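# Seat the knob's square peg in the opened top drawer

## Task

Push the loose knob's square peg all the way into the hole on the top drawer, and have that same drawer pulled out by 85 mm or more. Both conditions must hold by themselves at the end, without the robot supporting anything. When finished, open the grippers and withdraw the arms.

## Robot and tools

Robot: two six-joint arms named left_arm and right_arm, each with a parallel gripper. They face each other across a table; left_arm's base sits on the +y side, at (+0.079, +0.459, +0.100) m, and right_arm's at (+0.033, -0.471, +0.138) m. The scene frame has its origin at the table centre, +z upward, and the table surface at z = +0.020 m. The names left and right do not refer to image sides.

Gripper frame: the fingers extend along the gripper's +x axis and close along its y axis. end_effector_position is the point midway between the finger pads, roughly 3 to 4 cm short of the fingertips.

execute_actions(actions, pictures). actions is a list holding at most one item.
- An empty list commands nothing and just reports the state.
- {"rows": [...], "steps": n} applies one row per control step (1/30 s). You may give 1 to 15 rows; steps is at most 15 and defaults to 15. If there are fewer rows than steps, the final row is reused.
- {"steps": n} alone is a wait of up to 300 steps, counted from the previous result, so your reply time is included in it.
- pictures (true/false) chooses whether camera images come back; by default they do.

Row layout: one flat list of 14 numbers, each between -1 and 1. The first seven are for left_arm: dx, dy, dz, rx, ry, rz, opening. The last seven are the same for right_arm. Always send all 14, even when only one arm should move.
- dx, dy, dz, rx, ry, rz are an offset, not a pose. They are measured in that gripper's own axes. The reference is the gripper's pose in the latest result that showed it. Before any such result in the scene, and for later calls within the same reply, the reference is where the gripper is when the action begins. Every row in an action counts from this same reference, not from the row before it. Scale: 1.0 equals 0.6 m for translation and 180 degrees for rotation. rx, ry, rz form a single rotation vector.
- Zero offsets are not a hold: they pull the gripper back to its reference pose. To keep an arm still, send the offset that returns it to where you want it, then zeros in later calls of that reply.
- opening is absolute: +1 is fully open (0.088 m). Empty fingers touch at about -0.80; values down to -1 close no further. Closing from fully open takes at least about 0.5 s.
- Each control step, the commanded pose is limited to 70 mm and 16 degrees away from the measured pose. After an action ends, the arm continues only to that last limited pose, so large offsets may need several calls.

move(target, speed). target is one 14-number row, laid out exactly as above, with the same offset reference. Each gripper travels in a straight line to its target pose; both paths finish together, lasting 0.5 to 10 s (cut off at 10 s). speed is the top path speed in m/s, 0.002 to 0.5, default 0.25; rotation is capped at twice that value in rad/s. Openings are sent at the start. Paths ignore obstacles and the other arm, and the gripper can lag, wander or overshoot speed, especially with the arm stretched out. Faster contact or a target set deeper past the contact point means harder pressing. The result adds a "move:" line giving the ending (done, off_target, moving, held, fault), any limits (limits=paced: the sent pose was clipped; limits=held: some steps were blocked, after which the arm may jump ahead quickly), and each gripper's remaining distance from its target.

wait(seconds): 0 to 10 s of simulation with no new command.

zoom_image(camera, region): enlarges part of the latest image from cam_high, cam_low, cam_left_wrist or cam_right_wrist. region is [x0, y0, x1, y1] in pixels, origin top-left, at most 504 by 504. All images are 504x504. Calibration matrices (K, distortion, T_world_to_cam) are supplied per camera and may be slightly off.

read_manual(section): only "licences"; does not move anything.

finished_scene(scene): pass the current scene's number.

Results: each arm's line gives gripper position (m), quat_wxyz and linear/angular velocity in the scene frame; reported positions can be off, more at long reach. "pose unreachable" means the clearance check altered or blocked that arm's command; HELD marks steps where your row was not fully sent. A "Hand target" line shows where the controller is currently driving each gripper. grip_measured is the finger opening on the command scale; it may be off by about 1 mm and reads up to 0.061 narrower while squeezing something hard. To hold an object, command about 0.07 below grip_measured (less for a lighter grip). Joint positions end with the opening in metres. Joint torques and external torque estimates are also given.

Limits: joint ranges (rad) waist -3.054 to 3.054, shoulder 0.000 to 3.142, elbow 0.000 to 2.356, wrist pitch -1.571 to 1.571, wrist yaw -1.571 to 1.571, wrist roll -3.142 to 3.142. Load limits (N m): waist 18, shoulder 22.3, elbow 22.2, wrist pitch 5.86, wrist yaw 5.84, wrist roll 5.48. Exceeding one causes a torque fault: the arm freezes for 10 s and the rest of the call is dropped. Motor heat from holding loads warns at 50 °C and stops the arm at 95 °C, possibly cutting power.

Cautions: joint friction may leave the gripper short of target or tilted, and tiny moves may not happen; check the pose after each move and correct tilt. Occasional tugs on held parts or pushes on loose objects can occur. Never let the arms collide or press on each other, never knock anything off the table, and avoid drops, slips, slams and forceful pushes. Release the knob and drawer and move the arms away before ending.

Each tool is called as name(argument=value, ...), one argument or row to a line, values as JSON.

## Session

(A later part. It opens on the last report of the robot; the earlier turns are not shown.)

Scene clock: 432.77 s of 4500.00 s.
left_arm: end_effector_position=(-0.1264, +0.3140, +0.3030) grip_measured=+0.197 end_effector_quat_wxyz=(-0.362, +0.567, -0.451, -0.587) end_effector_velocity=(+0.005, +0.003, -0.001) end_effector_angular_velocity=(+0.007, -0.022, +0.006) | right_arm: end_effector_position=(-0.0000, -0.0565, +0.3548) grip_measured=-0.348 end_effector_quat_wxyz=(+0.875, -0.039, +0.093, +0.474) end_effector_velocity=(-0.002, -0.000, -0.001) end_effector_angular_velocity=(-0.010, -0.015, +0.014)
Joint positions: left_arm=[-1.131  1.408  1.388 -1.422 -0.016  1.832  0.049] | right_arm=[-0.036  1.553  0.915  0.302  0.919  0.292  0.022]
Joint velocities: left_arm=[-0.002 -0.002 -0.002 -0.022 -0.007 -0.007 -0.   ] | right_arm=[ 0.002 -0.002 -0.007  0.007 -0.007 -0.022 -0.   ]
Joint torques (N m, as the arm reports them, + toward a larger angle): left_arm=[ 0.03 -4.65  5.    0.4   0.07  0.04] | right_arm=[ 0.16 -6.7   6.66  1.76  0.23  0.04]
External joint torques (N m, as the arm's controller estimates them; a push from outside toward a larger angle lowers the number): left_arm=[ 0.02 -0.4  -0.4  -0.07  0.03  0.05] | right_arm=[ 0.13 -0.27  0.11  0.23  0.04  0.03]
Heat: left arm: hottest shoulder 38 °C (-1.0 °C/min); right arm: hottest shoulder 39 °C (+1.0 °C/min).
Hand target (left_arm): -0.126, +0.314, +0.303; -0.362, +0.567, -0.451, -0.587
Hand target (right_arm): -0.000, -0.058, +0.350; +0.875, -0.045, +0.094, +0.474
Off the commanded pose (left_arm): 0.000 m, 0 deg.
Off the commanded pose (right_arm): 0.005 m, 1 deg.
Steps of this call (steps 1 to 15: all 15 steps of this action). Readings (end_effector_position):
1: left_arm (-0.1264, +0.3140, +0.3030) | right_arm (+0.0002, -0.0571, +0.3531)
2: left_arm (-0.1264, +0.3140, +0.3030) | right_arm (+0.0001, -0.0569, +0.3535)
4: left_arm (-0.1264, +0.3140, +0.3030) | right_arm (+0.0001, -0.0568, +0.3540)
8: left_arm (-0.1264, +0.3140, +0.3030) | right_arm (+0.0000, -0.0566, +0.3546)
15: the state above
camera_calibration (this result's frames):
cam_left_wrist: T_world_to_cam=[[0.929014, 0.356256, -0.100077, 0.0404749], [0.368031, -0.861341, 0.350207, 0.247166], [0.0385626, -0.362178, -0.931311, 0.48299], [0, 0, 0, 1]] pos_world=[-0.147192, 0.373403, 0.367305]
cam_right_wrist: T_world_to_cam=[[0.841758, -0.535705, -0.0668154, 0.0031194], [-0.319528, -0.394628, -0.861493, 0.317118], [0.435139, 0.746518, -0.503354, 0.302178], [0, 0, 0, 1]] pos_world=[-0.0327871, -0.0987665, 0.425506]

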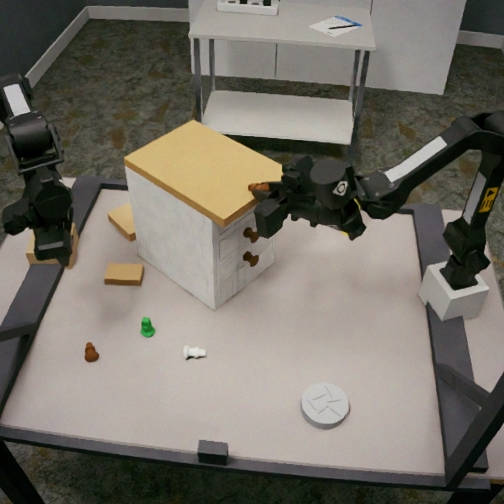

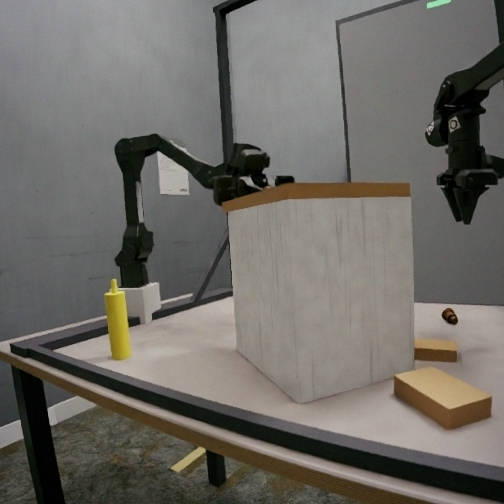

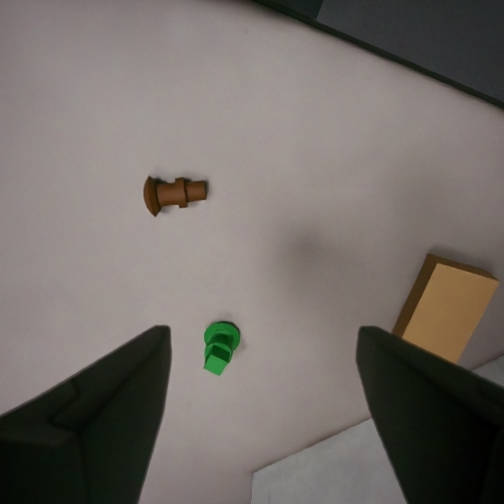

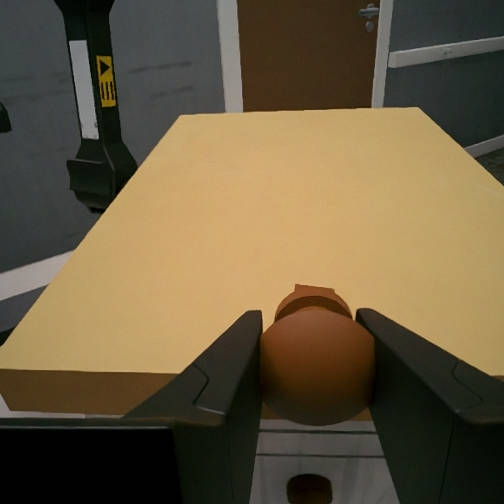

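move(
  target=[0,0,0,0,0,0,0.2, 0.0,0,-0.03,0,0.04,0,-0.36],
  speed=0.03,
)

zoom_image(
  camera="cam_right_wrist",
  region=[240, 240, 400, 400],
)

Scene clock: 441.37 s of 4500.00 s.
left_arm: end_effector_position=(-0.1264, +0.3140, +0.3030) grip_measured=+0.197 end_effector_quat_wxyz=(-0.362, +0.567, -0.451, -0.587) end_effector_velocity=(+0.002, +0.001, -0.000) end_effector_angular_velocity=(-0.001, -0.010, +0.006) | right_arm: end_effector_position=(-0.0005, -0.0584, +0.3503) grip_measured=-0.348 end_effector_quat_wxyz=(+0.871, -0.049, +0.140, +0.468) end_effector_velocity=(+0.000, -0.000, +0.000) end_effector_angular_velocity=(-0.016, -0.007, +0.006)
Joint positions: left_arm=[-1.131  1.408  1.388 -1.422 -0.016  1.832  0.049] | right_arm=[-0.04   1.546  0.982  0.085  0.889  0.431  0.022]
Joint velocities: left_arm=[-0.002 -0.002 -0.002 -0.007 -0.007 -0.007 -0.   ] | right_arm=[-0.002 -0.002  0.007 -0.022 -0.007 -0.007  0.   ]
Joint torques (N m, as the arm reports them, + toward a larger angle): left_arm=[-0.21 -4.5   4.81  0.37  0.03  0.04] | right_arm=[ 0.04 -5.58  6.37  0.38 -0.33  0.14]
External joint torques (N m, as the arm's controller estimates them; a push from outside toward a larger angle lowers the number): left_arm=[-0.21 -0.3  -0.59 -0.11 -0.01  0.05] | right_arm=[ 0.04  0.89 -0.29 -1.12 -0.59  0.13]
Heat: left arm: hottest shoulder 38 °C (-1.0 °C/min); right arm: hottest shoulder 39 °C (+0.0 °C/min).
Hand target (left_arm): -0.126, +0.314, +0.303; -0.362, +0.567, -0.451, -0.587
Hand target (right_arm): -0.002, -0.059, +0.337; +0.867, -0.069, +0.148, +0.471
Off the commanded pose (left_arm): 0.000 m, 0 deg.
Off the commanded pose (right_arm): 0.013 m, 3 deg.
After step 90, 3.27 s passed at rest.
move: off_target (right_arm)
camera_calibration (this result's frames):
cam_left_wrist: T_world_to_cam=[[0.929014, 0.356256, -0.100077, 0.0404749], [0.368031, -0.861341, 0.350207, 0.247166], [0.0385626, -0.362178, -0.931311, 0.48299], [0, 0, 0, 1]] pos_world=[-0.147192, 0.373403, 0.367305]
cam_right_wrist: T_world_to_cam=[[0.830163, -0.549599, -0.0936464, 0.010846], [-0.384917, -0.443497, -0.809413, 0.291223], [0.403321, 0.707991, -0.579724, 0.325985], [0, 0, 0, 1]] pos_world=[-0.0283838, -0.095677, 0.425717]

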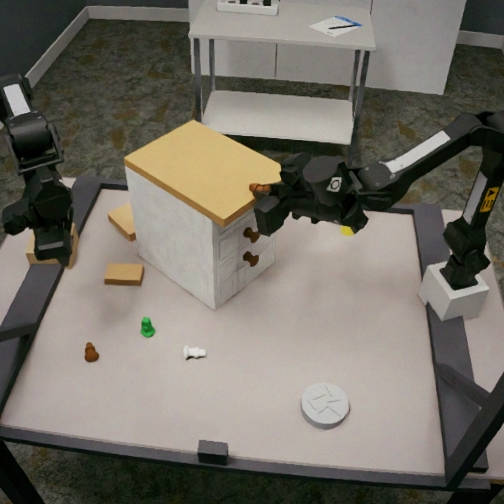

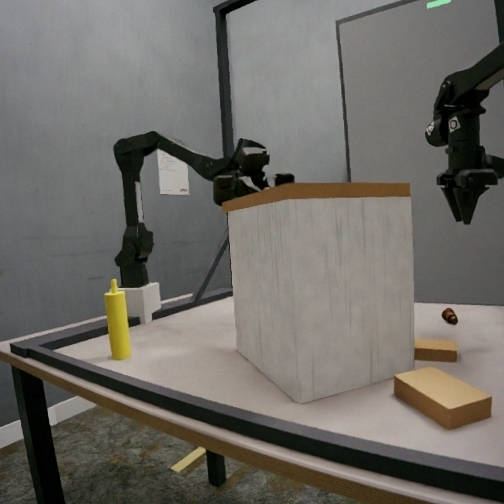

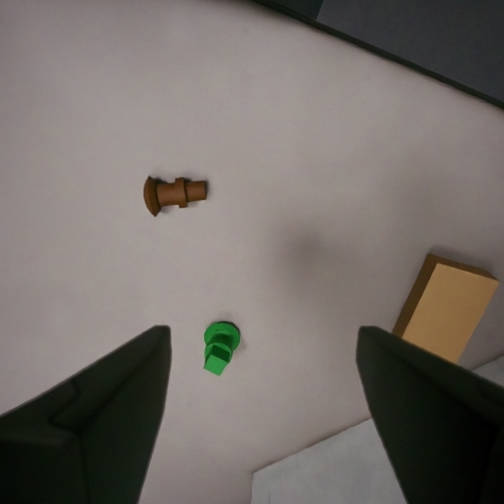

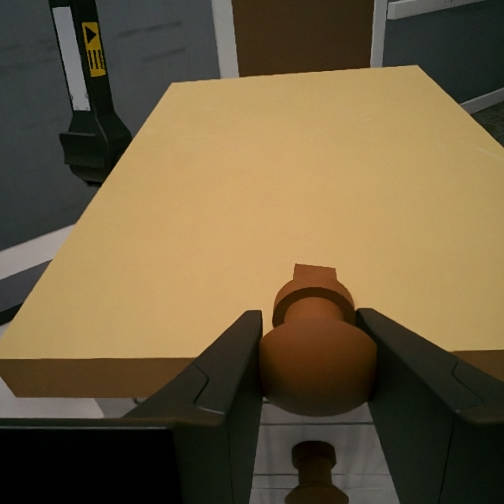

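Region (240, 240, 400, 400) of cam_right_wrist's 504x504 image, scaled by 3.150, with more detail than that image has.

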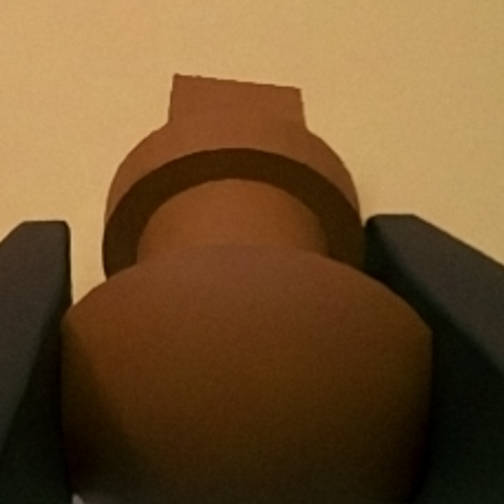

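execute_actions(
  actions=[
    {"rows":[[0,0,0,0,0,0,0.2,0,0,0,0,0,0,-0.46]],"steps":12},
  ],
  pictures=false,
)

move(
  target=[0,0,0,0,0,0,0.2, 0.0,0,0.035,0,0.0,0,-0.46],
  speed=0.04,
)

zoom_image(
  camera="cam_right_wrist",
  region=[240, 240, 400, 400],
)

Scene clock: 445.47 s of 4500.00 s.
left_arm: end_effector_position=(-0.1264, +0.3140, +0.3030) grip_measured=+0.197 end_effector_quat_wxyz=(-0.362, +0.567, -0.451, -0.587) end_effector_velocity=(-0.002, +0.001, -0.002) end_effector_angular_velocity=(+0.008, +0.003, +0.004) | right_arm: end_effector_position=(-0.0004, -0.0580, +0.3531) grip_measured=-0.348 end_effector_quat_wxyz=(+0.872, -0.043, +0.140, +0.468) end_effector_velocity=(+0.003, -0.002, -0.003) end_effector_angular_velocity=(-0.023, -0.017, -0.007)
Joint positions: left_arm=[-1.131  1.408  1.388 -1.422 -0.016  1.832  0.049] | right_arm=[-0.04   1.543  0.985  0.09   0.89   0.432  0.022]
Joint velocities: left_arm=[-0.002  0.002 -0.007  0.007  0.007 -0.007  0.   ] | right_arm=[-0.002 -0.002 -0.002 -0.022  0.007 -0.007 -0.   ]
Joint torques (N m, as the arm reports them, + toward a larger angle): left_arm=[ 0.05 -4.47  4.97  0.38  0.01  0.  ] | right_arm=[ 0.04 -6.85  7.72  1.29  0.18 -0.06]
External joint torques (N m, as the arm's controller estimates them; a push from outside toward a larger angle lowers the number): left_arm=[ 0.06 -0.25 -0.44 -0.1  -0.04  0.01] | right_arm=[ 0.05 -0.43  1.09 -0.2  -0.08 -0.06]
Heat: left arm: hottest shoulder 38 °C (-1.0 °C/min); right arm: hottest shoulder 39 °C (+0.0 °C/min).
Hand target (left_arm): -0.126, +0.314, +0.303; -0.362, +0.567, -0.451, -0.587
Hand target (right_arm): -0.001, -0.058, +0.350; +0.871, -0.048, +0.140, +0.468
Off the commanded pose (left_arm): 0.000 m, 0 deg.
Off the commanded pose (right_arm): 0.003 m, 1 deg.
Steps of this call (steps 1 to 90: nothing new was sent; then 0.70 s passed at rest; steps 91 to 102: all 12 steps of this action). Readings (end_effector_position):
91: left_arm (-0.1264, +0.3140, +0.3030) | right_arm (-0.0006, -0.0584, +0.3510)
92: left_arm (-0.1264, +0.3140, +0.3030) | right_arm (-0.0006, -0.0583, +0.3516)
94: left_arm (-0.1264, +0.3140, +0.3030) | right_arm (-0.0005, -0.0582, +0.3524)
98: left_arm (-0.1264, +0.3140, +0.3030) | right_arm (-0.0004, -0.0580, +0.3529)
102: the state above

Scene clock: 446.60 s of 4500.00 s.
left_arm: end_effector_position=(-0.1264, +0.3140, +0.3030) grip_measured=+0.197 end_effector_quat_wxyz=(-0.362, +0.567, -0.451, -0.587) end_effector_velocity=(+0.003, -0.000, -0.000) end_effector_angular_velocity=(-0.001, -0.010, +0.011) | right_arm: end_effector_position=(+0.0034, -0.0550, +0.3650) grip_measured=-0.348 end_effector_quat_wxyz=(+0.873, -0.051, +0.141, +0.465) end_effector_velocity=(-0.001, -0.001, -0.004) end_effector_angular_velocity=(-0.028, -0.004, +0.019)
Joint positions: left_arm=[-1.131  1.408  1.388 -1.422 -0.016  1.832  0.049] | right_arm=[-0.054  1.538  1.038  0.022  0.881  0.424  0.022]
Joint velocities: left_arm=[ 0.002 -0.002 -0.002 -0.007 -0.007 -0.007 -0.   ] | right_arm=[-0.002 -0.002 -0.002 -0.022 -0.022 -0.007 -0.   ]
Joint torques (N m, as the arm reports them, + toward a larger angle): left_arm=[ 0.11 -4.45  5.18  0.38  0.04  0.05] | right_arm=[-0.23 -8.28  9.83  1.57  0.04 -0.19]
External joint torques (N m, as the arm's controller estimates them; a push from outside toward a larger angle lowers the number): left_arm=[ 0.1  -0.2  -0.22 -0.09 -0.01  0.06] | right_arm=[-0.23 -1.76  3.06  0.07 -0.22 -0.19]
Heat: left arm: hottest shoulder 38 °C (-1.0 °C/min); right arm: hottest shoulder 39 °C (+0.0 °C/min).
Hand target (left_arm): -0.126, +0.314, +0.303; -0.362, +0.567, -0.451, -0.587
Hand target (right_arm): +0.004, -0.054, +0.373; +0.872, -0.043, +0.140, +0.468
Off the commanded pose (left_arm): 0.000 m, 0 deg.
Off the commanded pose (right_arm): 0.008 m, 1 deg.
move: done
camera_calibration (this result's frames):
cam_left_wrist: T_world_to_cam=[[0.929014, 0.356256, -0.100077, 0.0404749], [0.368031, -0.861341, 0.350207, 0.247166], [0.0385626, -0.362178, -0.931311, 0.48299], [0, 0, 0, 1]] pos_world=[-0.147192, 0.373403, 0.367305]
cam_right_wrist: T_world_to_cam=[[0.827852, -0.553844, -0.0889845, 0.0089159], [-0.385177, -0.445927, -0.807953, 0.305442], [0.4078, 0.70314, -0.582489, 0.331281], [0, 0, 0, 1]] pos_world=[-0.0248281, -0.0917941, 0.440543]

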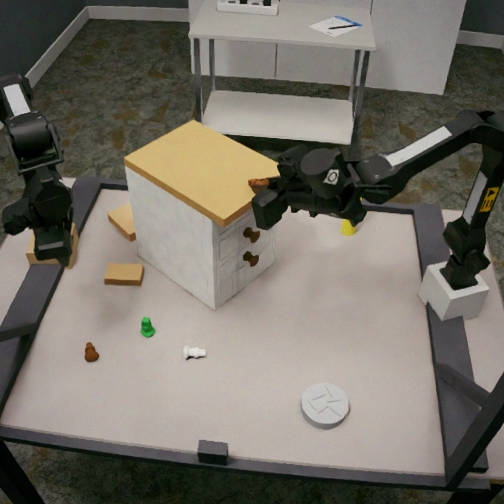

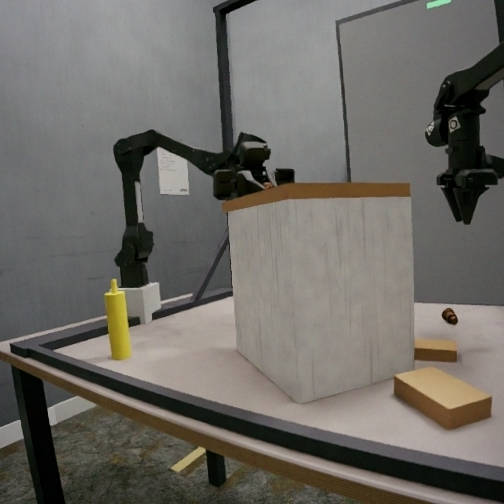

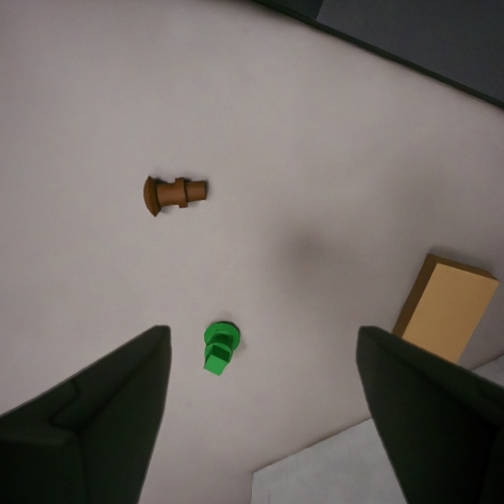

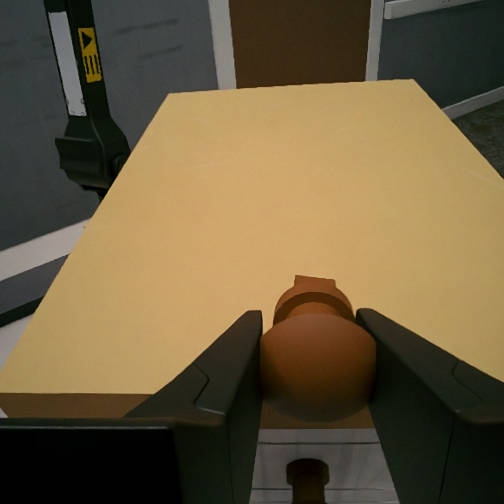

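Region (240, 240, 400, 400) of cam_right_wrist's 504x504 image, scaled by 3.150, with more detail than that image has.

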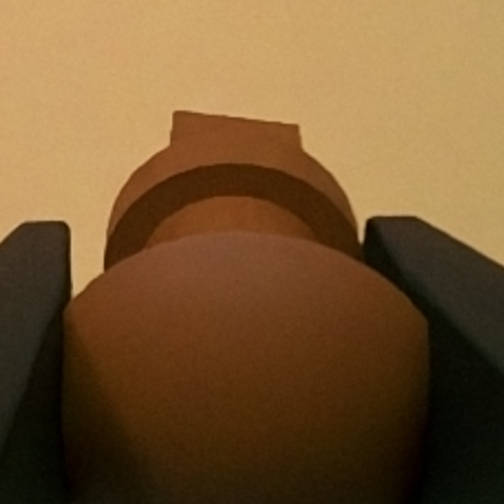

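move(
  target=[0,0,0,0,0,0,0.2, -0.10,0.005,-0.03,-0.05,-0.095,0,-0.46],
  speed=0.1,
)

Scene clock: 452.97 s of 4500.00 s.
left_arm: end_effector_position=(-0.1264, +0.3140, +0.3030) grip_measured=+0.197 end_effector_quat_wxyz=(-0.362, +0.567, -0.451, -0.587) end_effector_velocity=(+0.003, +0.005, -0.001) end_effector_angular_velocity=(+0.019, -0.013, -0.001) | right_arm: end_effector_position=(-0.0339, -0.1042, +0.3733) grip_measured=-0.348 end_effector_quat_wxyz=(+0.877, -0.038, -0.025, +0.478) end_effector_velocity=(-0.002, +0.000, -0.003) end_effector_angular_velocity=(-0.017, -0.037, +0.009)
Joint positions: left_arm=[-1.131  1.408  1.388 -1.422 -0.016  1.832  0.049] | right_arm=[ 0.146  1.498  0.699  0.819  1.128 -0.108  0.022]
Joint velocities: left_arm=[-0.007 -0.002 -0.002 -0.022  0.007 -0.007 -0.   ] | right_arm=[ 0.002  0.012 -0.012  0.037 -0.007 -0.051 -0.   ]
Joint torques (N m, as the arm reports them, + toward a larger angle): left_arm=[ 0.   -4.56  4.99  0.38  0.04  0.01] | right_arm=[ 0.29 -4.9   5.52  1.72  0.18 -0.13]
External joint torques (N m, as the arm's controller estimates them; a push from outside toward a larger angle lowers the number): left_arm=[ 0.03 -0.35 -0.39 -0.08 -0.01  0.01] | right_arm=[ 0.28  0.6  -0.55  0.33  0.2  -0.15]
Heat: left arm: hottest shoulder 38 °C (+0.0 °C/min); right arm: hottest shoulder 39 °C (+1.0 °C/min).
Hand target (left_arm): -0.126, +0.314, +0.303; -0.362, +0.567, -0.451, -0.587
Hand target (right_arm): -0.034, -0.106, +0.366; +0.877, -0.049, -0.028, +0.477
Off the commanded pose (left_arm): 0.000 m, 0 deg.
Off the commanded pose (right_arm): 0.008 m, 1 deg.
After step 90, 1.30 s passed at rest.
move: done
camera_calibration (this result's frames):
cam_left_wrist: T_world_to_cam=[[0.929014, 0.356256, -0.100077, 0.0404749], [0.368031, -0.861341, 0.350207, 0.247166], [0.0385626, -0.362178, -0.931311, 0.48299], [0, 0, 0, 1]] pos_world=[-0.147192, 0.373403, 0.367305]
cam_right_wrist: T_world_to_cam=[[0.850329, -0.524095, 0.047581, -0.0338367], [-0.127024, -0.292149, -0.9479, 0.352882], [0.510691, 0.799983, -0.314995, 0.299623], [0, 0, 0, 1]] pos_world=[-0.0794178, -0.154333, 0.430486]

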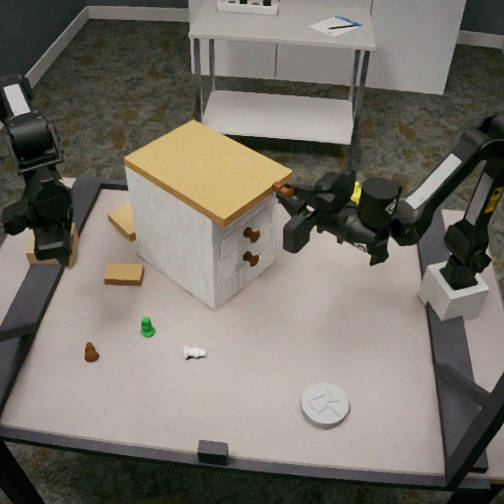

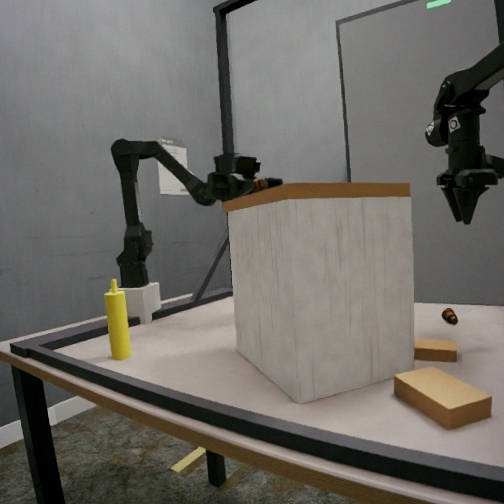

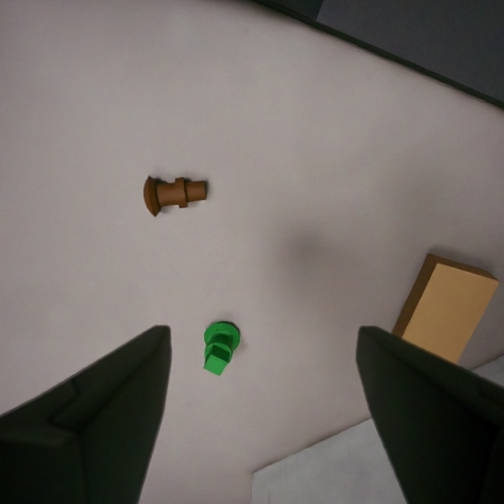

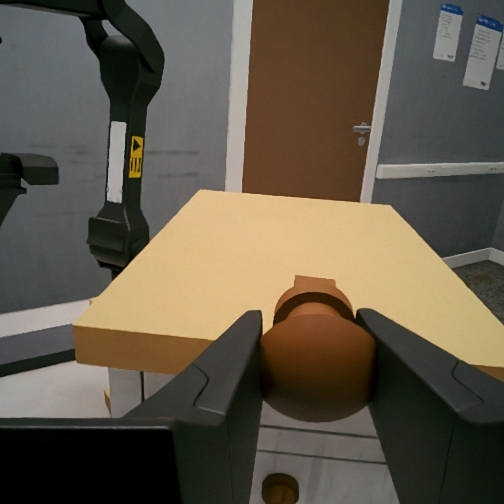

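move(
  target=[0,0,0,0,0,0,0.2, 0.048,0.003,-0.143,-0.01,0,0,-0.46],
  speed=0.1,
)

Scene clock: 461.83 s of 4500.00 s.
left_arm: end_effector_position=(-0.1264, +0.3140, +0.3030) grip_measured=+0.197 end_effector_quat_wxyz=(-0.362, +0.567, -0.451, -0.587) end_effector_velocity=(-0.001, -0.001, -0.001) end_effector_angular_velocity=(-0.007, -0.001, +0.006) | right_arm: end_effector_position=(-0.0144, -0.0824, +0.2948) grip_measured=-0.348 end_effector_quat_wxyz=(+0.878, -0.041, -0.031, +0.476) end_effector_velocity=(+0.002, -0.000, -0.003) end_effector_angular_velocity=(-0.001, -0.013, -0.010)
Joint positions: left_arm=[-1.131  1.408  1.388 -1.422 -0.016  1.832  0.049] | right_arm=[ 0.051  1.806  0.598  1.24   1.034 -0.128  0.022]
Joint velocities: left_arm=[-0.002  0.002 -0.002  0.007 -0.007 -0.007 -0.   ] | right_arm=[-0.002  0.022 -0.002  0.037  0.007 -0.022 -0.   ]
Joint torques (N m, as the arm reports them, + toward a larger angle): left_arm=[-0.04 -4.5   5.04  0.41  0.04  0.  ] | right_arm=[-0.23 -5.72  4.27  1.82 -0.2  -0.15]
External joint torques (N m, as the arm's controller estimates them; a push from outside toward a larger angle lowers the number): left_arm=[-0.05 -0.34 -0.35 -0.07  0.    0.01] | right_arm=[-0.26  0.7  -0.3   0.37 -0.19 -0.17]
Heat: left arm: hottest shoulder 38 °C (+0.0 °C/min); right arm: hottest shoulder 38 °C (+0.0 °C/min).
Hand target (left_arm): -0.126, +0.314, +0.303; -0.362, +0.567, -0.451, -0.587
Hand target (right_arm): -0.013, -0.083, +0.288; +0.877, -0.051, -0.032, +0.477
Off the commanded pose (left_arm): 0.000 m, 0 deg.
Off the commanded pose (right_arm): 0.007 m, 1 deg.
After step 90, 4.57 s passed at rest.
move: done
camera_calibration (this result's frames):
cam_left_wrist: T_world_to_cam=[[0.929014, 0.356256, -0.100077, 0.0404749], [0.368031, -0.861341, 0.350207, 0.247166], [0.0385626, -0.362178, -0.931311, 0.48299], [0, 0, 0, 1]] pos_world=[-0.147192, 0.373403, 0.367305]
cam_right_wrist: T_world_to_cam=[[0.848264, -0.526311, 0.0586855, -0.0388075], [-0.115, -0.291243, -0.949712, 0.288083], [0.516936, 0.798858, -0.307577, 0.245291], [0, 0, 0, 1]] pos_world=[-0.0607513, -0.132475, 0.351319]

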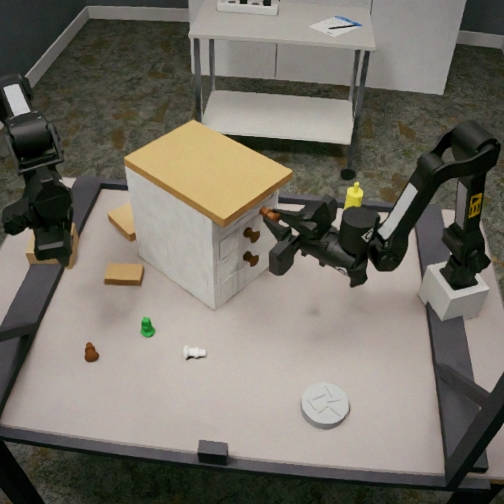

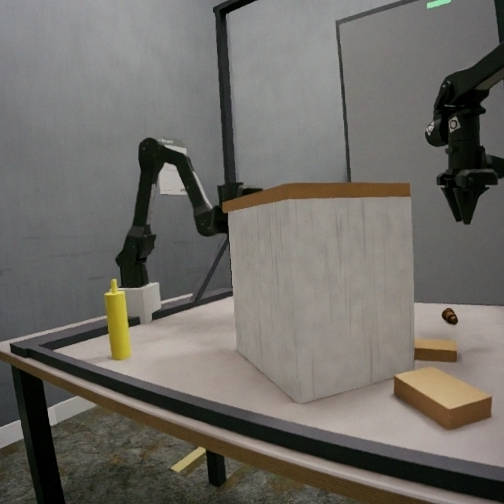

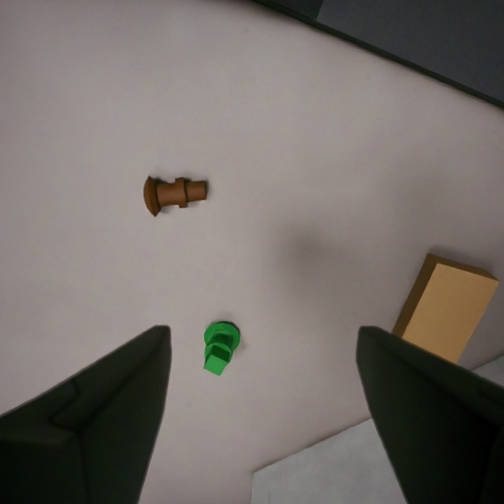

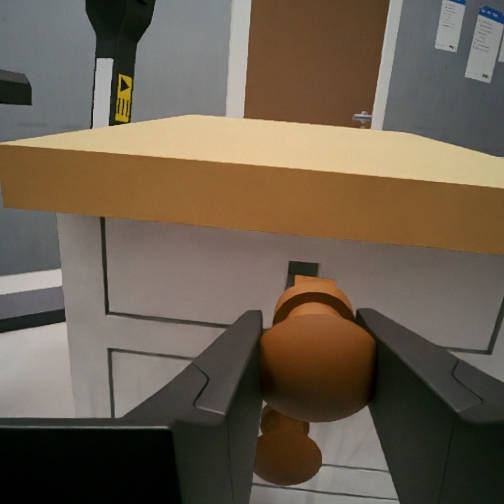

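move(
  target=[0,0,0,0,0,0,0.2, 0.0,0.0,-0.02,-0.018,0,0,-0.46],
  speed=0.04,
)

zoom_image(
  camera="cam_right_wrist",
  region=[240, 220, 400, 380],
)

Scene clock: 465.43 s of 4500.00 s.
left_arm: end_effector_position=(-0.1264, +0.3140, +0.3030) grip_measured=+0.197 end_effector_quat_wxyz=(-0.362, +0.567, -0.451, -0.587) end_effector_velocity=(+0.003, +0.001, +0.001) end_effector_angular_velocity=(-0.004, -0.006, +0.006) | right_arm: end_effector_position=(-0.0145, -0.0815, +0.2892) grip_measured=-0.348 end_effector_quat_wxyz=(+0.877, -0.054, -0.044, +0.475) end_effector_velocity=(+0.001, -0.001, -0.000) end_effector_angular_velocity=(-0.002, -0.005, +0.005)
Joint positions: left_arm=[-1.131  1.408  1.388 -1.422 -0.016  1.832  0.049] | right_arm=[ 0.05   1.844  0.595  1.298  1.033 -0.179  0.022]
Joint velocities: left_arm=[-0.002 -0.007 -0.002 -0.007 -0.007 -0.007 -0.   ] | right_arm=[-0.002 -0.002 -0.007  0.007 -0.007 -0.007 -0.   ]
Joint torques (N m, as the arm reports them, + toward a larger angle): left_arm=[-0.09 -4.43  4.97  0.42  0.04 -0.02] | right_arm=[-0.13 -5.89  4.01  1.73 -0.09 -0.14]
External joint torques (N m, as the arm's controller estimates them; a push from outside toward a larger angle lowers the number): left_arm=[-0.08 -0.16 -0.44 -0.05 -0.01 -0.01] | right_arm=[-0.1   0.6  -0.38  0.29 -0.06 -0.16]
Heat: left arm: hottest shoulder 38 °C (+0.0 °C/min); right arm: hottest shoulder 38 °C (+0.0 °C/min).
Hand target (left_arm): -0.126, +0.314, +0.303; -0.362, +0.567, -0.451, -0.587
Hand target (right_arm): -0.013, -0.083, +0.283; +0.876, -0.065, -0.045, +0.475
Off the commanded pose (left_arm): 0.000 m, 0 deg.
Off the commanded pose (right_arm): 0.007 m, 1 deg.
move: done
camera_calibration (this result's frames):
cam_left_wrist: T_world_to_cam=[[0.929014, 0.356256, -0.100077, 0.0404749], [0.368031, -0.861341, 0.350207, 0.247166], [0.0385626, -0.362178, -0.931311, 0.48299], [0, 0, 0, 1]] pos_world=[-0.147192, 0.373403, 0.367305]
cam_right_wrist: T_world_to_cam=[[0.845063, -0.526323, 0.0940872, -0.0481664], [-0.0824108, -0.302092, -0.94971, 0.282632], [0.528278, 0.794811, -0.298661, 0.240244], [0, 0, 0, 1]] pos_world=[-0.0629199, -0.130919, 0.344702]

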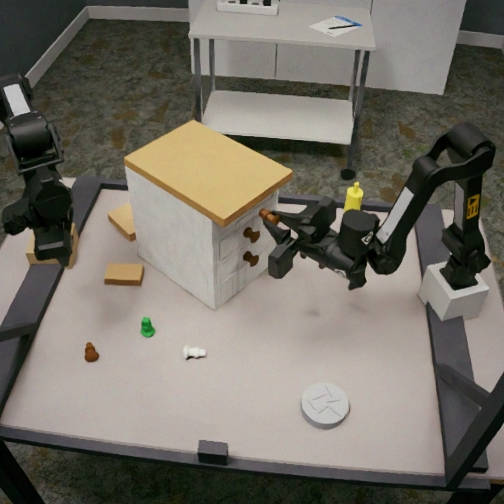

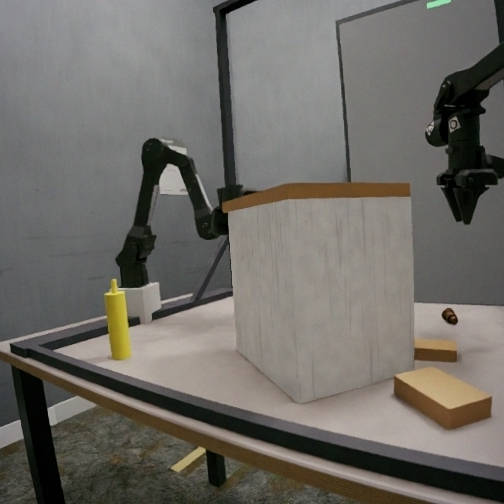

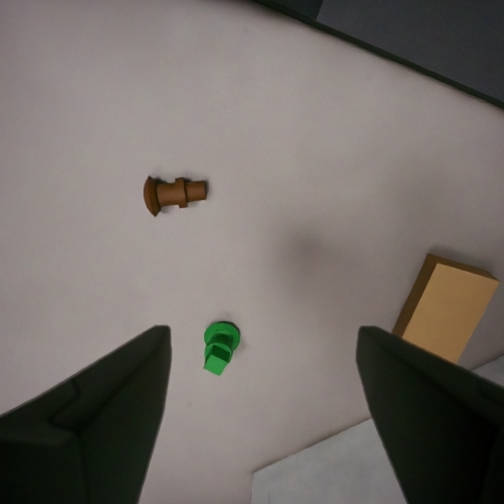

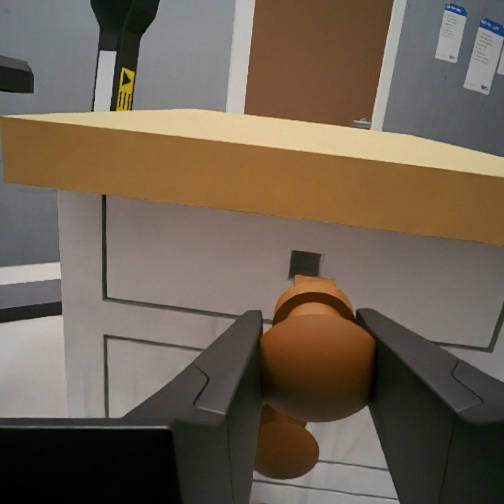

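Region (240, 220, 400, 380) of cam_right_wrist's 504x504 image, scaled by 3.150, with more detail than that image has.

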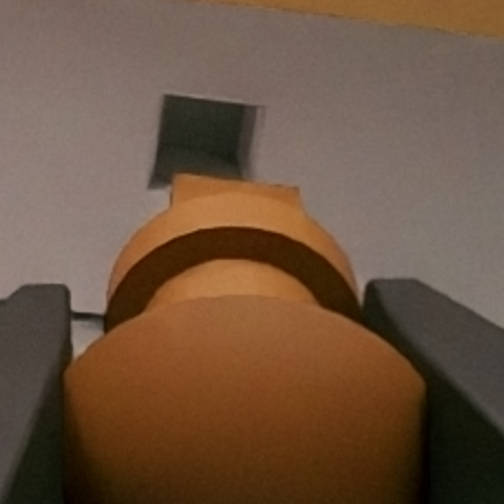

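move(
  target=[0,0,0,0,0,0,0.2, 0.0,0.0,-0.014,0,0.012,0,-0.46],
  speed=0.04,
)

zoom_image(
  camera="cam_right_wrist",
  region=[240, 220, 400, 380],
)

Scene clock: 476.33 s of 4500.00 s.
left_arm: end_effector_position=(-0.1264, +0.3140, +0.3030) grip_measured=+0.197 end_effector_quat_wxyz=(-0.362, +0.567, -0.451, -0.587) end_effector_velocity=(+0.001, +0.003, -0.000) end_effector_angular_velocity=(+0.009, -0.003, -0.011) | right_arm: end_effector_position=(-0.0145, -0.0815, +0.2778) grip_measured=-0.348 end_effector_quat_wxyz=(+0.876, -0.069, -0.029, +0.476) end_effector_velocity=(+0.002, -0.001, -0.000) end_effector_angular_velocity=(-0.016, -0.004, -0.010)
Joint positions: left_arm=[-1.131  1.408  1.388 -1.422 -0.016  1.832  0.049] | right_arm=[ 0.05   1.843  0.594  1.219  1.033 -0.123  0.022]
Joint velocities: left_arm=[-0.002 -0.002 -0.002 -0.007  0.007  0.007 -0.   ] | right_arm=[-0.002 -0.012  0.002 -0.037  0.007  0.007  0.   ]
Joint torques (N m, as the arm reports them, + toward a larger angle): left_arm=[-0.03 -4.49  5.07  0.42  0.07 -0.02] | right_arm=[-0.02 -8.33  5.49  1.55  0.16  0.16]
External joint torques (N m, as the arm's controller estimates them; a push from outside toward a larger angle lowers the number): left_arm=[-0.03 -0.25 -0.35 -0.06  0.02 -0.01] | right_arm=[-0.01 -1.82  1.04  0.08  0.14  0.14]
Heat: left arm: hottest shoulder 38 °C (+0.0 °C/min); right arm: hottest shoulder 38 °C (+0.0 °C/min).
Hand target (left_arm): -0.126, +0.314, +0.303; -0.362, +0.567, -0.451, -0.587
Hand target (right_arm): -0.013, -0.082, +0.281; +0.878, -0.063, -0.027, +0.474
Off the commanded pose (left_arm): 0.000 m, 0 deg.
Off the commanded pose (right_arm): 0.003 m, 1 deg.
After step 90, 7.17 s passed at rest.
move: done
camera_calibration (this result's frames):
cam_left_wrist: T_world_to_cam=[[0.929014, 0.356256, -0.100077, 0.0404749], [0.368031, -0.861341, 0.350207, 0.247166], [0.0385626, -0.362178, -0.931311, 0.48299], [0, 0, 0, 1]] pos_world=[-0.147192, 0.373403, 0.367305]
cam_right_wrist: T_world_to_cam=[[0.846454, -0.522093, 0.10457, -0.0496254], [-0.0940658, -0.339925, -0.935736, 0.264673], [0.524088, 0.782221, -0.336842, 0.24635], [0, 0, 0, 1]] pos_world=[-0.0622066, -0.12864, 0.335835]

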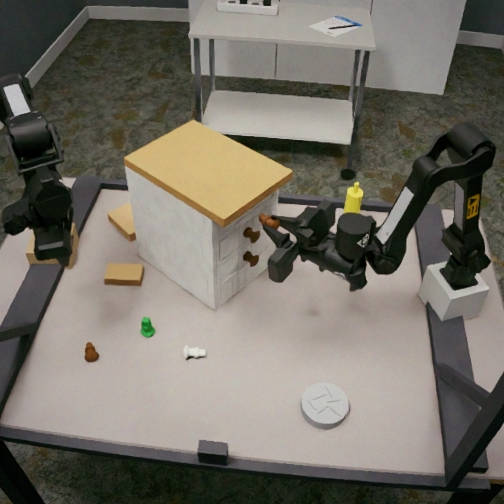

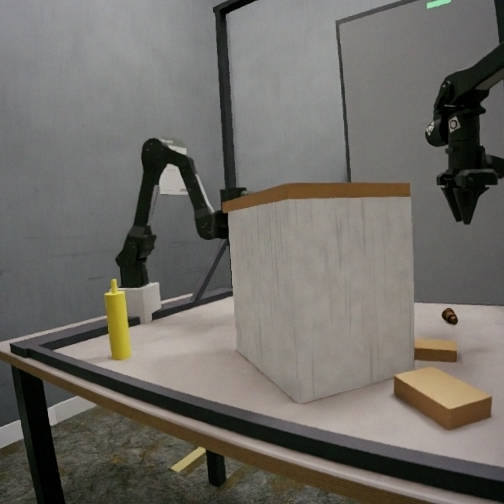

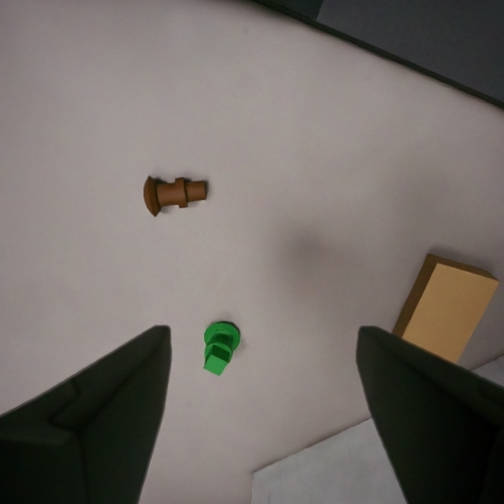

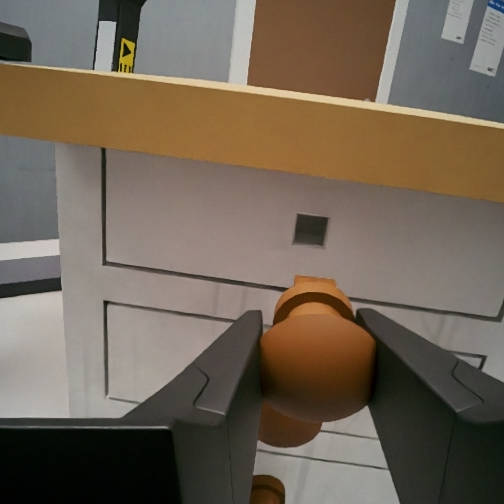

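Region (240, 220, 400, 380) of cam_right_wrist's 504x504 image, scaled by 3.150, with more detail than that image has.

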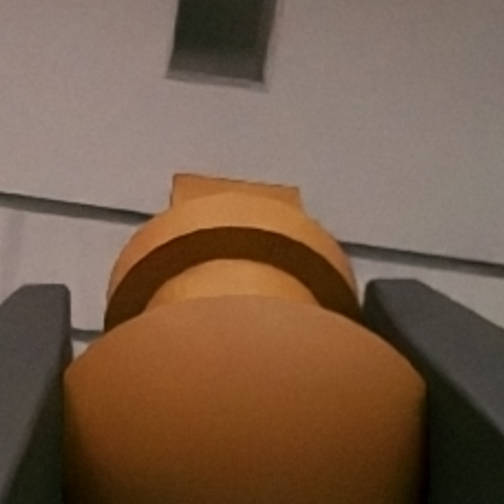

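move(
  target=[0,0,0,0,0,0,0.2, 0.042,-0.004,0.016,0,0,0,-0.46],
  speed=0.04,
)

zoom_image(
  camera="cam_right_wrist",
  region=[240, 220, 400, 380],
)

Scene clock: 483.37 s of 4500.00 s.
left_arm: end_effector_position=(-0.1264, +0.3140, +0.3030) grip_measured=+0.197 end_effector_quat_wxyz=(-0.362, +0.567, -0.451, -0.587) end_effector_velocity=(+0.003, +0.001, +0.001) end_effector_angular_velocity=(-0.004, -0.006, +0.006) | right_arm: end_effector_position=(+0.0001, -0.0637, +0.2838) grip_measured=-0.348 end_effector_quat_wxyz=(+0.876, -0.072, -0.027, +0.475) end_effector_velocity=(-0.002, +0.002, +0.000) end_effector_angular_velocity=(-0.015, -0.019, +0.020)
Joint positions: left_arm=[-1.131  1.408  1.388 -1.422 -0.016  1.832  0.049] | right_arm=[-0.019  1.843  0.645  1.161  0.967 -0.122  0.022]
Joint velocities: left_arm=[-0.002 -0.007 -0.002 -0.007 -0.007 -0.007 -0.   ] | right_arm=[-0.002 -0.002  0.002 -0.007 -0.022 -0.022  0.   ]
Joint torques (N m, as the arm reports them, + toward a larger angle): left_arm=[-0.11 -4.53  5.06  0.38  0.01  0.02] | right_arm=[-0.24 -7.64  7.07  1.6  -0.16 -0.16]
External joint torques (N m, as the arm's controller estimates them; a push from outside toward a larger angle lowers the number): left_arm=[-0.11 -0.25 -0.34 -0.08 -0.03  0.02] | right_arm=[-0.24 -0.9   2.38  0.1  -0.19 -0.18]
Heat: left arm: hottest shoulder 38 °C (+0.0 °C/min); right arm: hottest shoulder 39 °C (+1.0 °C/min).
Hand target (left_arm): -0.126, +0.314, +0.303; -0.362, +0.567, -0.451, -0.587
Hand target (right_arm): +0.000, -0.061, +0.287; +0.876, -0.068, -0.029, +0.476
Off the commanded pose (left_arm): 0.000 m, 0 deg.
Off the commanded pose (right_arm): 0.005 m, 0 deg.
After step 90, 3.03 s passed at rest.
move: done
camera_calibration (this result's frames):
cam_left_wrist: T_world_to_cam=[[0.929014, 0.356256, -0.100077, 0.0404749], [0.368031, -0.861341, 0.350207, 0.247166], [0.0385626, -0.362178, -0.931311, 0.48299], [0, 0, 0, 1]] pos_world=[-0.147192, 0.373403, 0.367305]
cam_right_wrist: T_world_to_cam=[[0.84501, -0.523677, 0.108264, -0.0545053], [-0.0948052, -0.345958, -0.933448, 0.276662], [0.52628, 0.778509, -0.341985, 0.227938], [0, 0, 0, 1]] pos_world=[-0.0476726, -0.110281, 0.342102]

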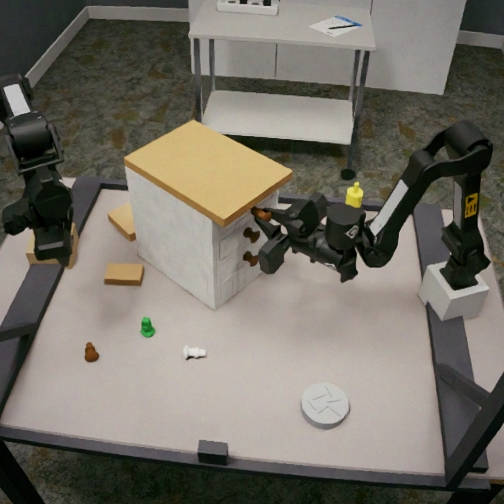

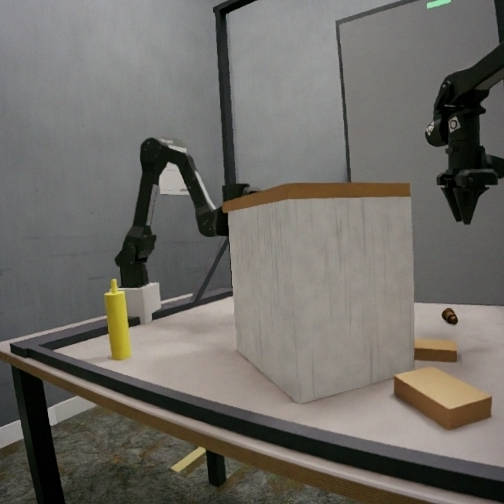

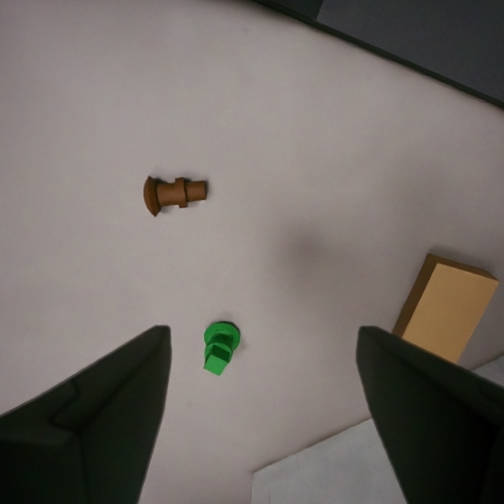

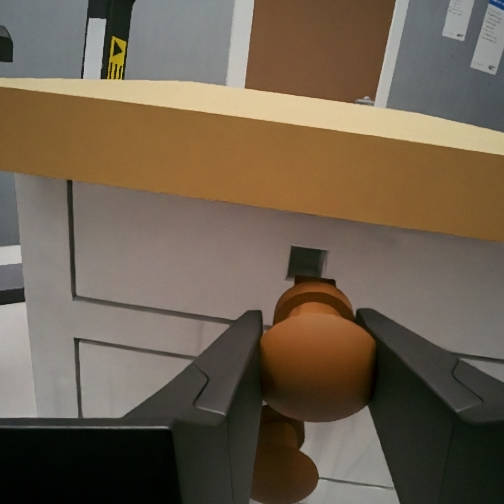

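Region (240, 220, 400, 380) of cam_right_wrist's 504x504 image, scaled by 3.150, with more detail than that image has.

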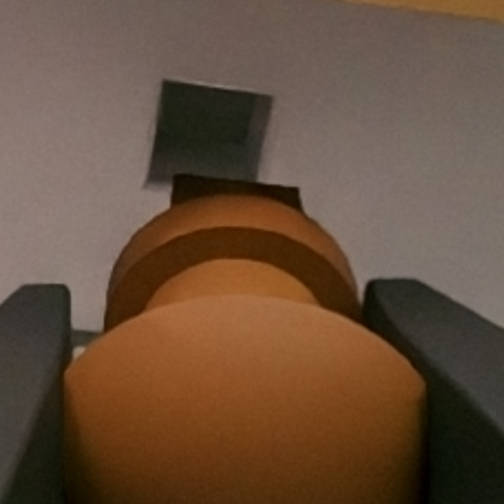

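move(
  target=[0,0,0,0,0,0,0.2, 0.02,-0.002,0.004,0,0,0,-0.46],
  speed=0.03,
)

zoom_image(
  camera="cam_right_wrist",
  region=[240, 220, 400, 380],
)

Scene clock: 489.80 s of 4500.00 s.
left_arm: end_effector_position=(-0.1264, +0.3140, +0.3030) grip_measured=+0.197 end_effector_quat_wxyz=(-0.362, +0.567, -0.451, -0.587) end_effector_velocity=(+0.001, +0.003, +0.001) end_effector_angular_velocity=(+0.007, +0.001, -0.011) | right_arm: end_effector_position=(+0.0075, -0.0574, +0.2862) grip_measured=-0.348 end_effector_quat_wxyz=(+0.877, -0.071, -0.027, +0.474) end_effector_velocity=(-0.001, +0.001, -0.003) end_effector_angular_velocity=(-0.025, -0.013, +0.020)
Joint positions: left_arm=[-1.131  1.408  1.388 -1.422 -0.016  1.832  0.049] | right_arm=[-0.048  1.843  0.662  1.145  0.94  -0.122  0.022]
Joint velocities: left_arm=[-0.002 -0.007 -0.002 -0.007  0.007  0.007  0.   ] | right_arm=[-0.002 -0.002 -0.002 -0.022 -0.022 -0.007 -0.   ]
Joint torques (N m, as the arm reports them, + toward a larger angle): left_arm=[-0.01 -4.47  5.01  0.43  0.04  0.04] | right_arm=[-0.27 -6.36  7.18  1.59 -0.15 -0.07]
External joint torques (N m, as the arm's controller estimates them; a push from outside toward a larger angle lowers the number): left_arm=[ 0.03 -0.17 -0.41 -0.03 -0.01  0.05] | right_arm=[-0.26  0.45  2.43  0.08 -0.17 -0.09]
Heat: left arm: hottest shoulder 38 °C (+0.0 °C/min); right arm: hottest shoulder 39 °C (+0.0 °C/min).
Hand target (left_arm): -0.126, +0.314, +0.303; -0.362, +0.567, -0.451, -0.587
Hand target (right_arm): +0.007, -0.054, +0.286; +0.876, -0.072, -0.027, +0.475
Off the commanded pose (left_arm): 0.000 m, 0 deg.
Off the commanded pose (right_arm): 0.003 m, 0 deg.
After step 90, 2.67 s passed at rest.
move: done
camera_calibration (this result's frames):
cam_left_wrist: T_world_to_cam=[[0.929014, 0.356256, -0.100077, 0.0404749], [0.368031, -0.861341, 0.350207, 0.247166], [0.0385626, -0.362178, -0.931311, 0.48299], [0, 0, 0, 1]] pos_world=[-0.147192, 0.373403, 0.367305]
cam_right_wrist: T_world_to_cam=[[0.843927, -0.525662, 0.107079, -0.0575323], [-0.096707, -0.345406, -0.933457, 0.281815], [0.527669, 0.777415, -0.342333, 0.220044], [0, 0, 0, 1]] pos_world=[-0.0403037, -0.103967, 0.344551]

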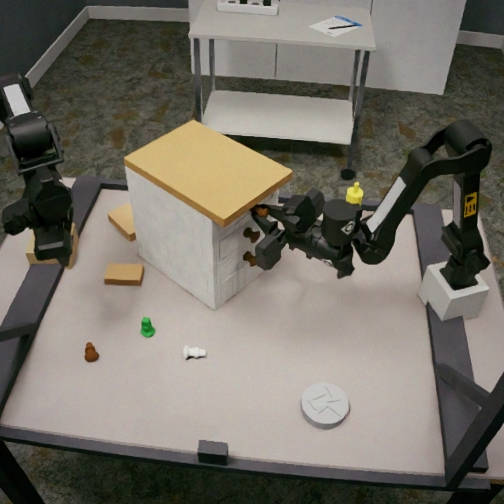

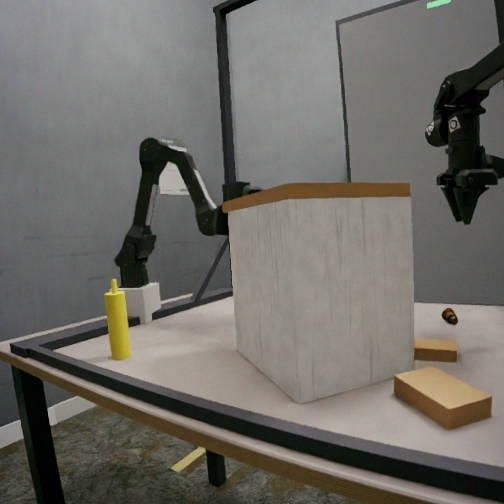

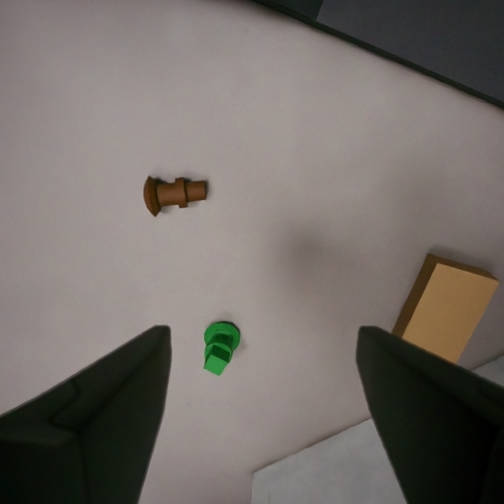

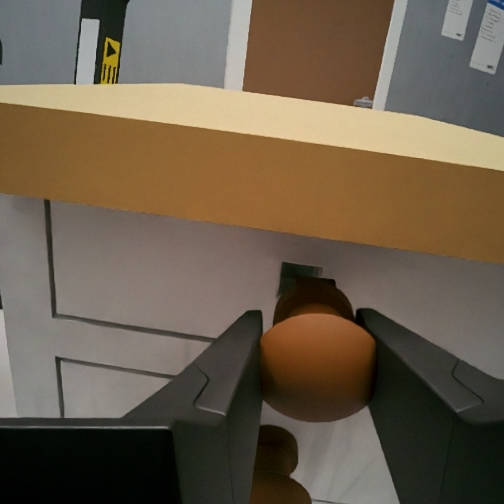

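Region (240, 220, 400, 380) of cam_right_wrist's 504x504 image, scaled by 3.150, with more detail than that image has.

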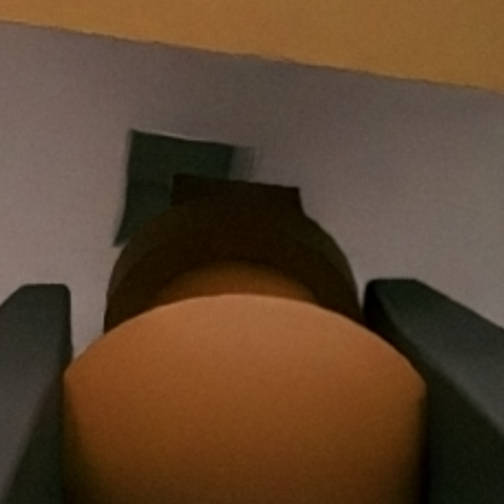

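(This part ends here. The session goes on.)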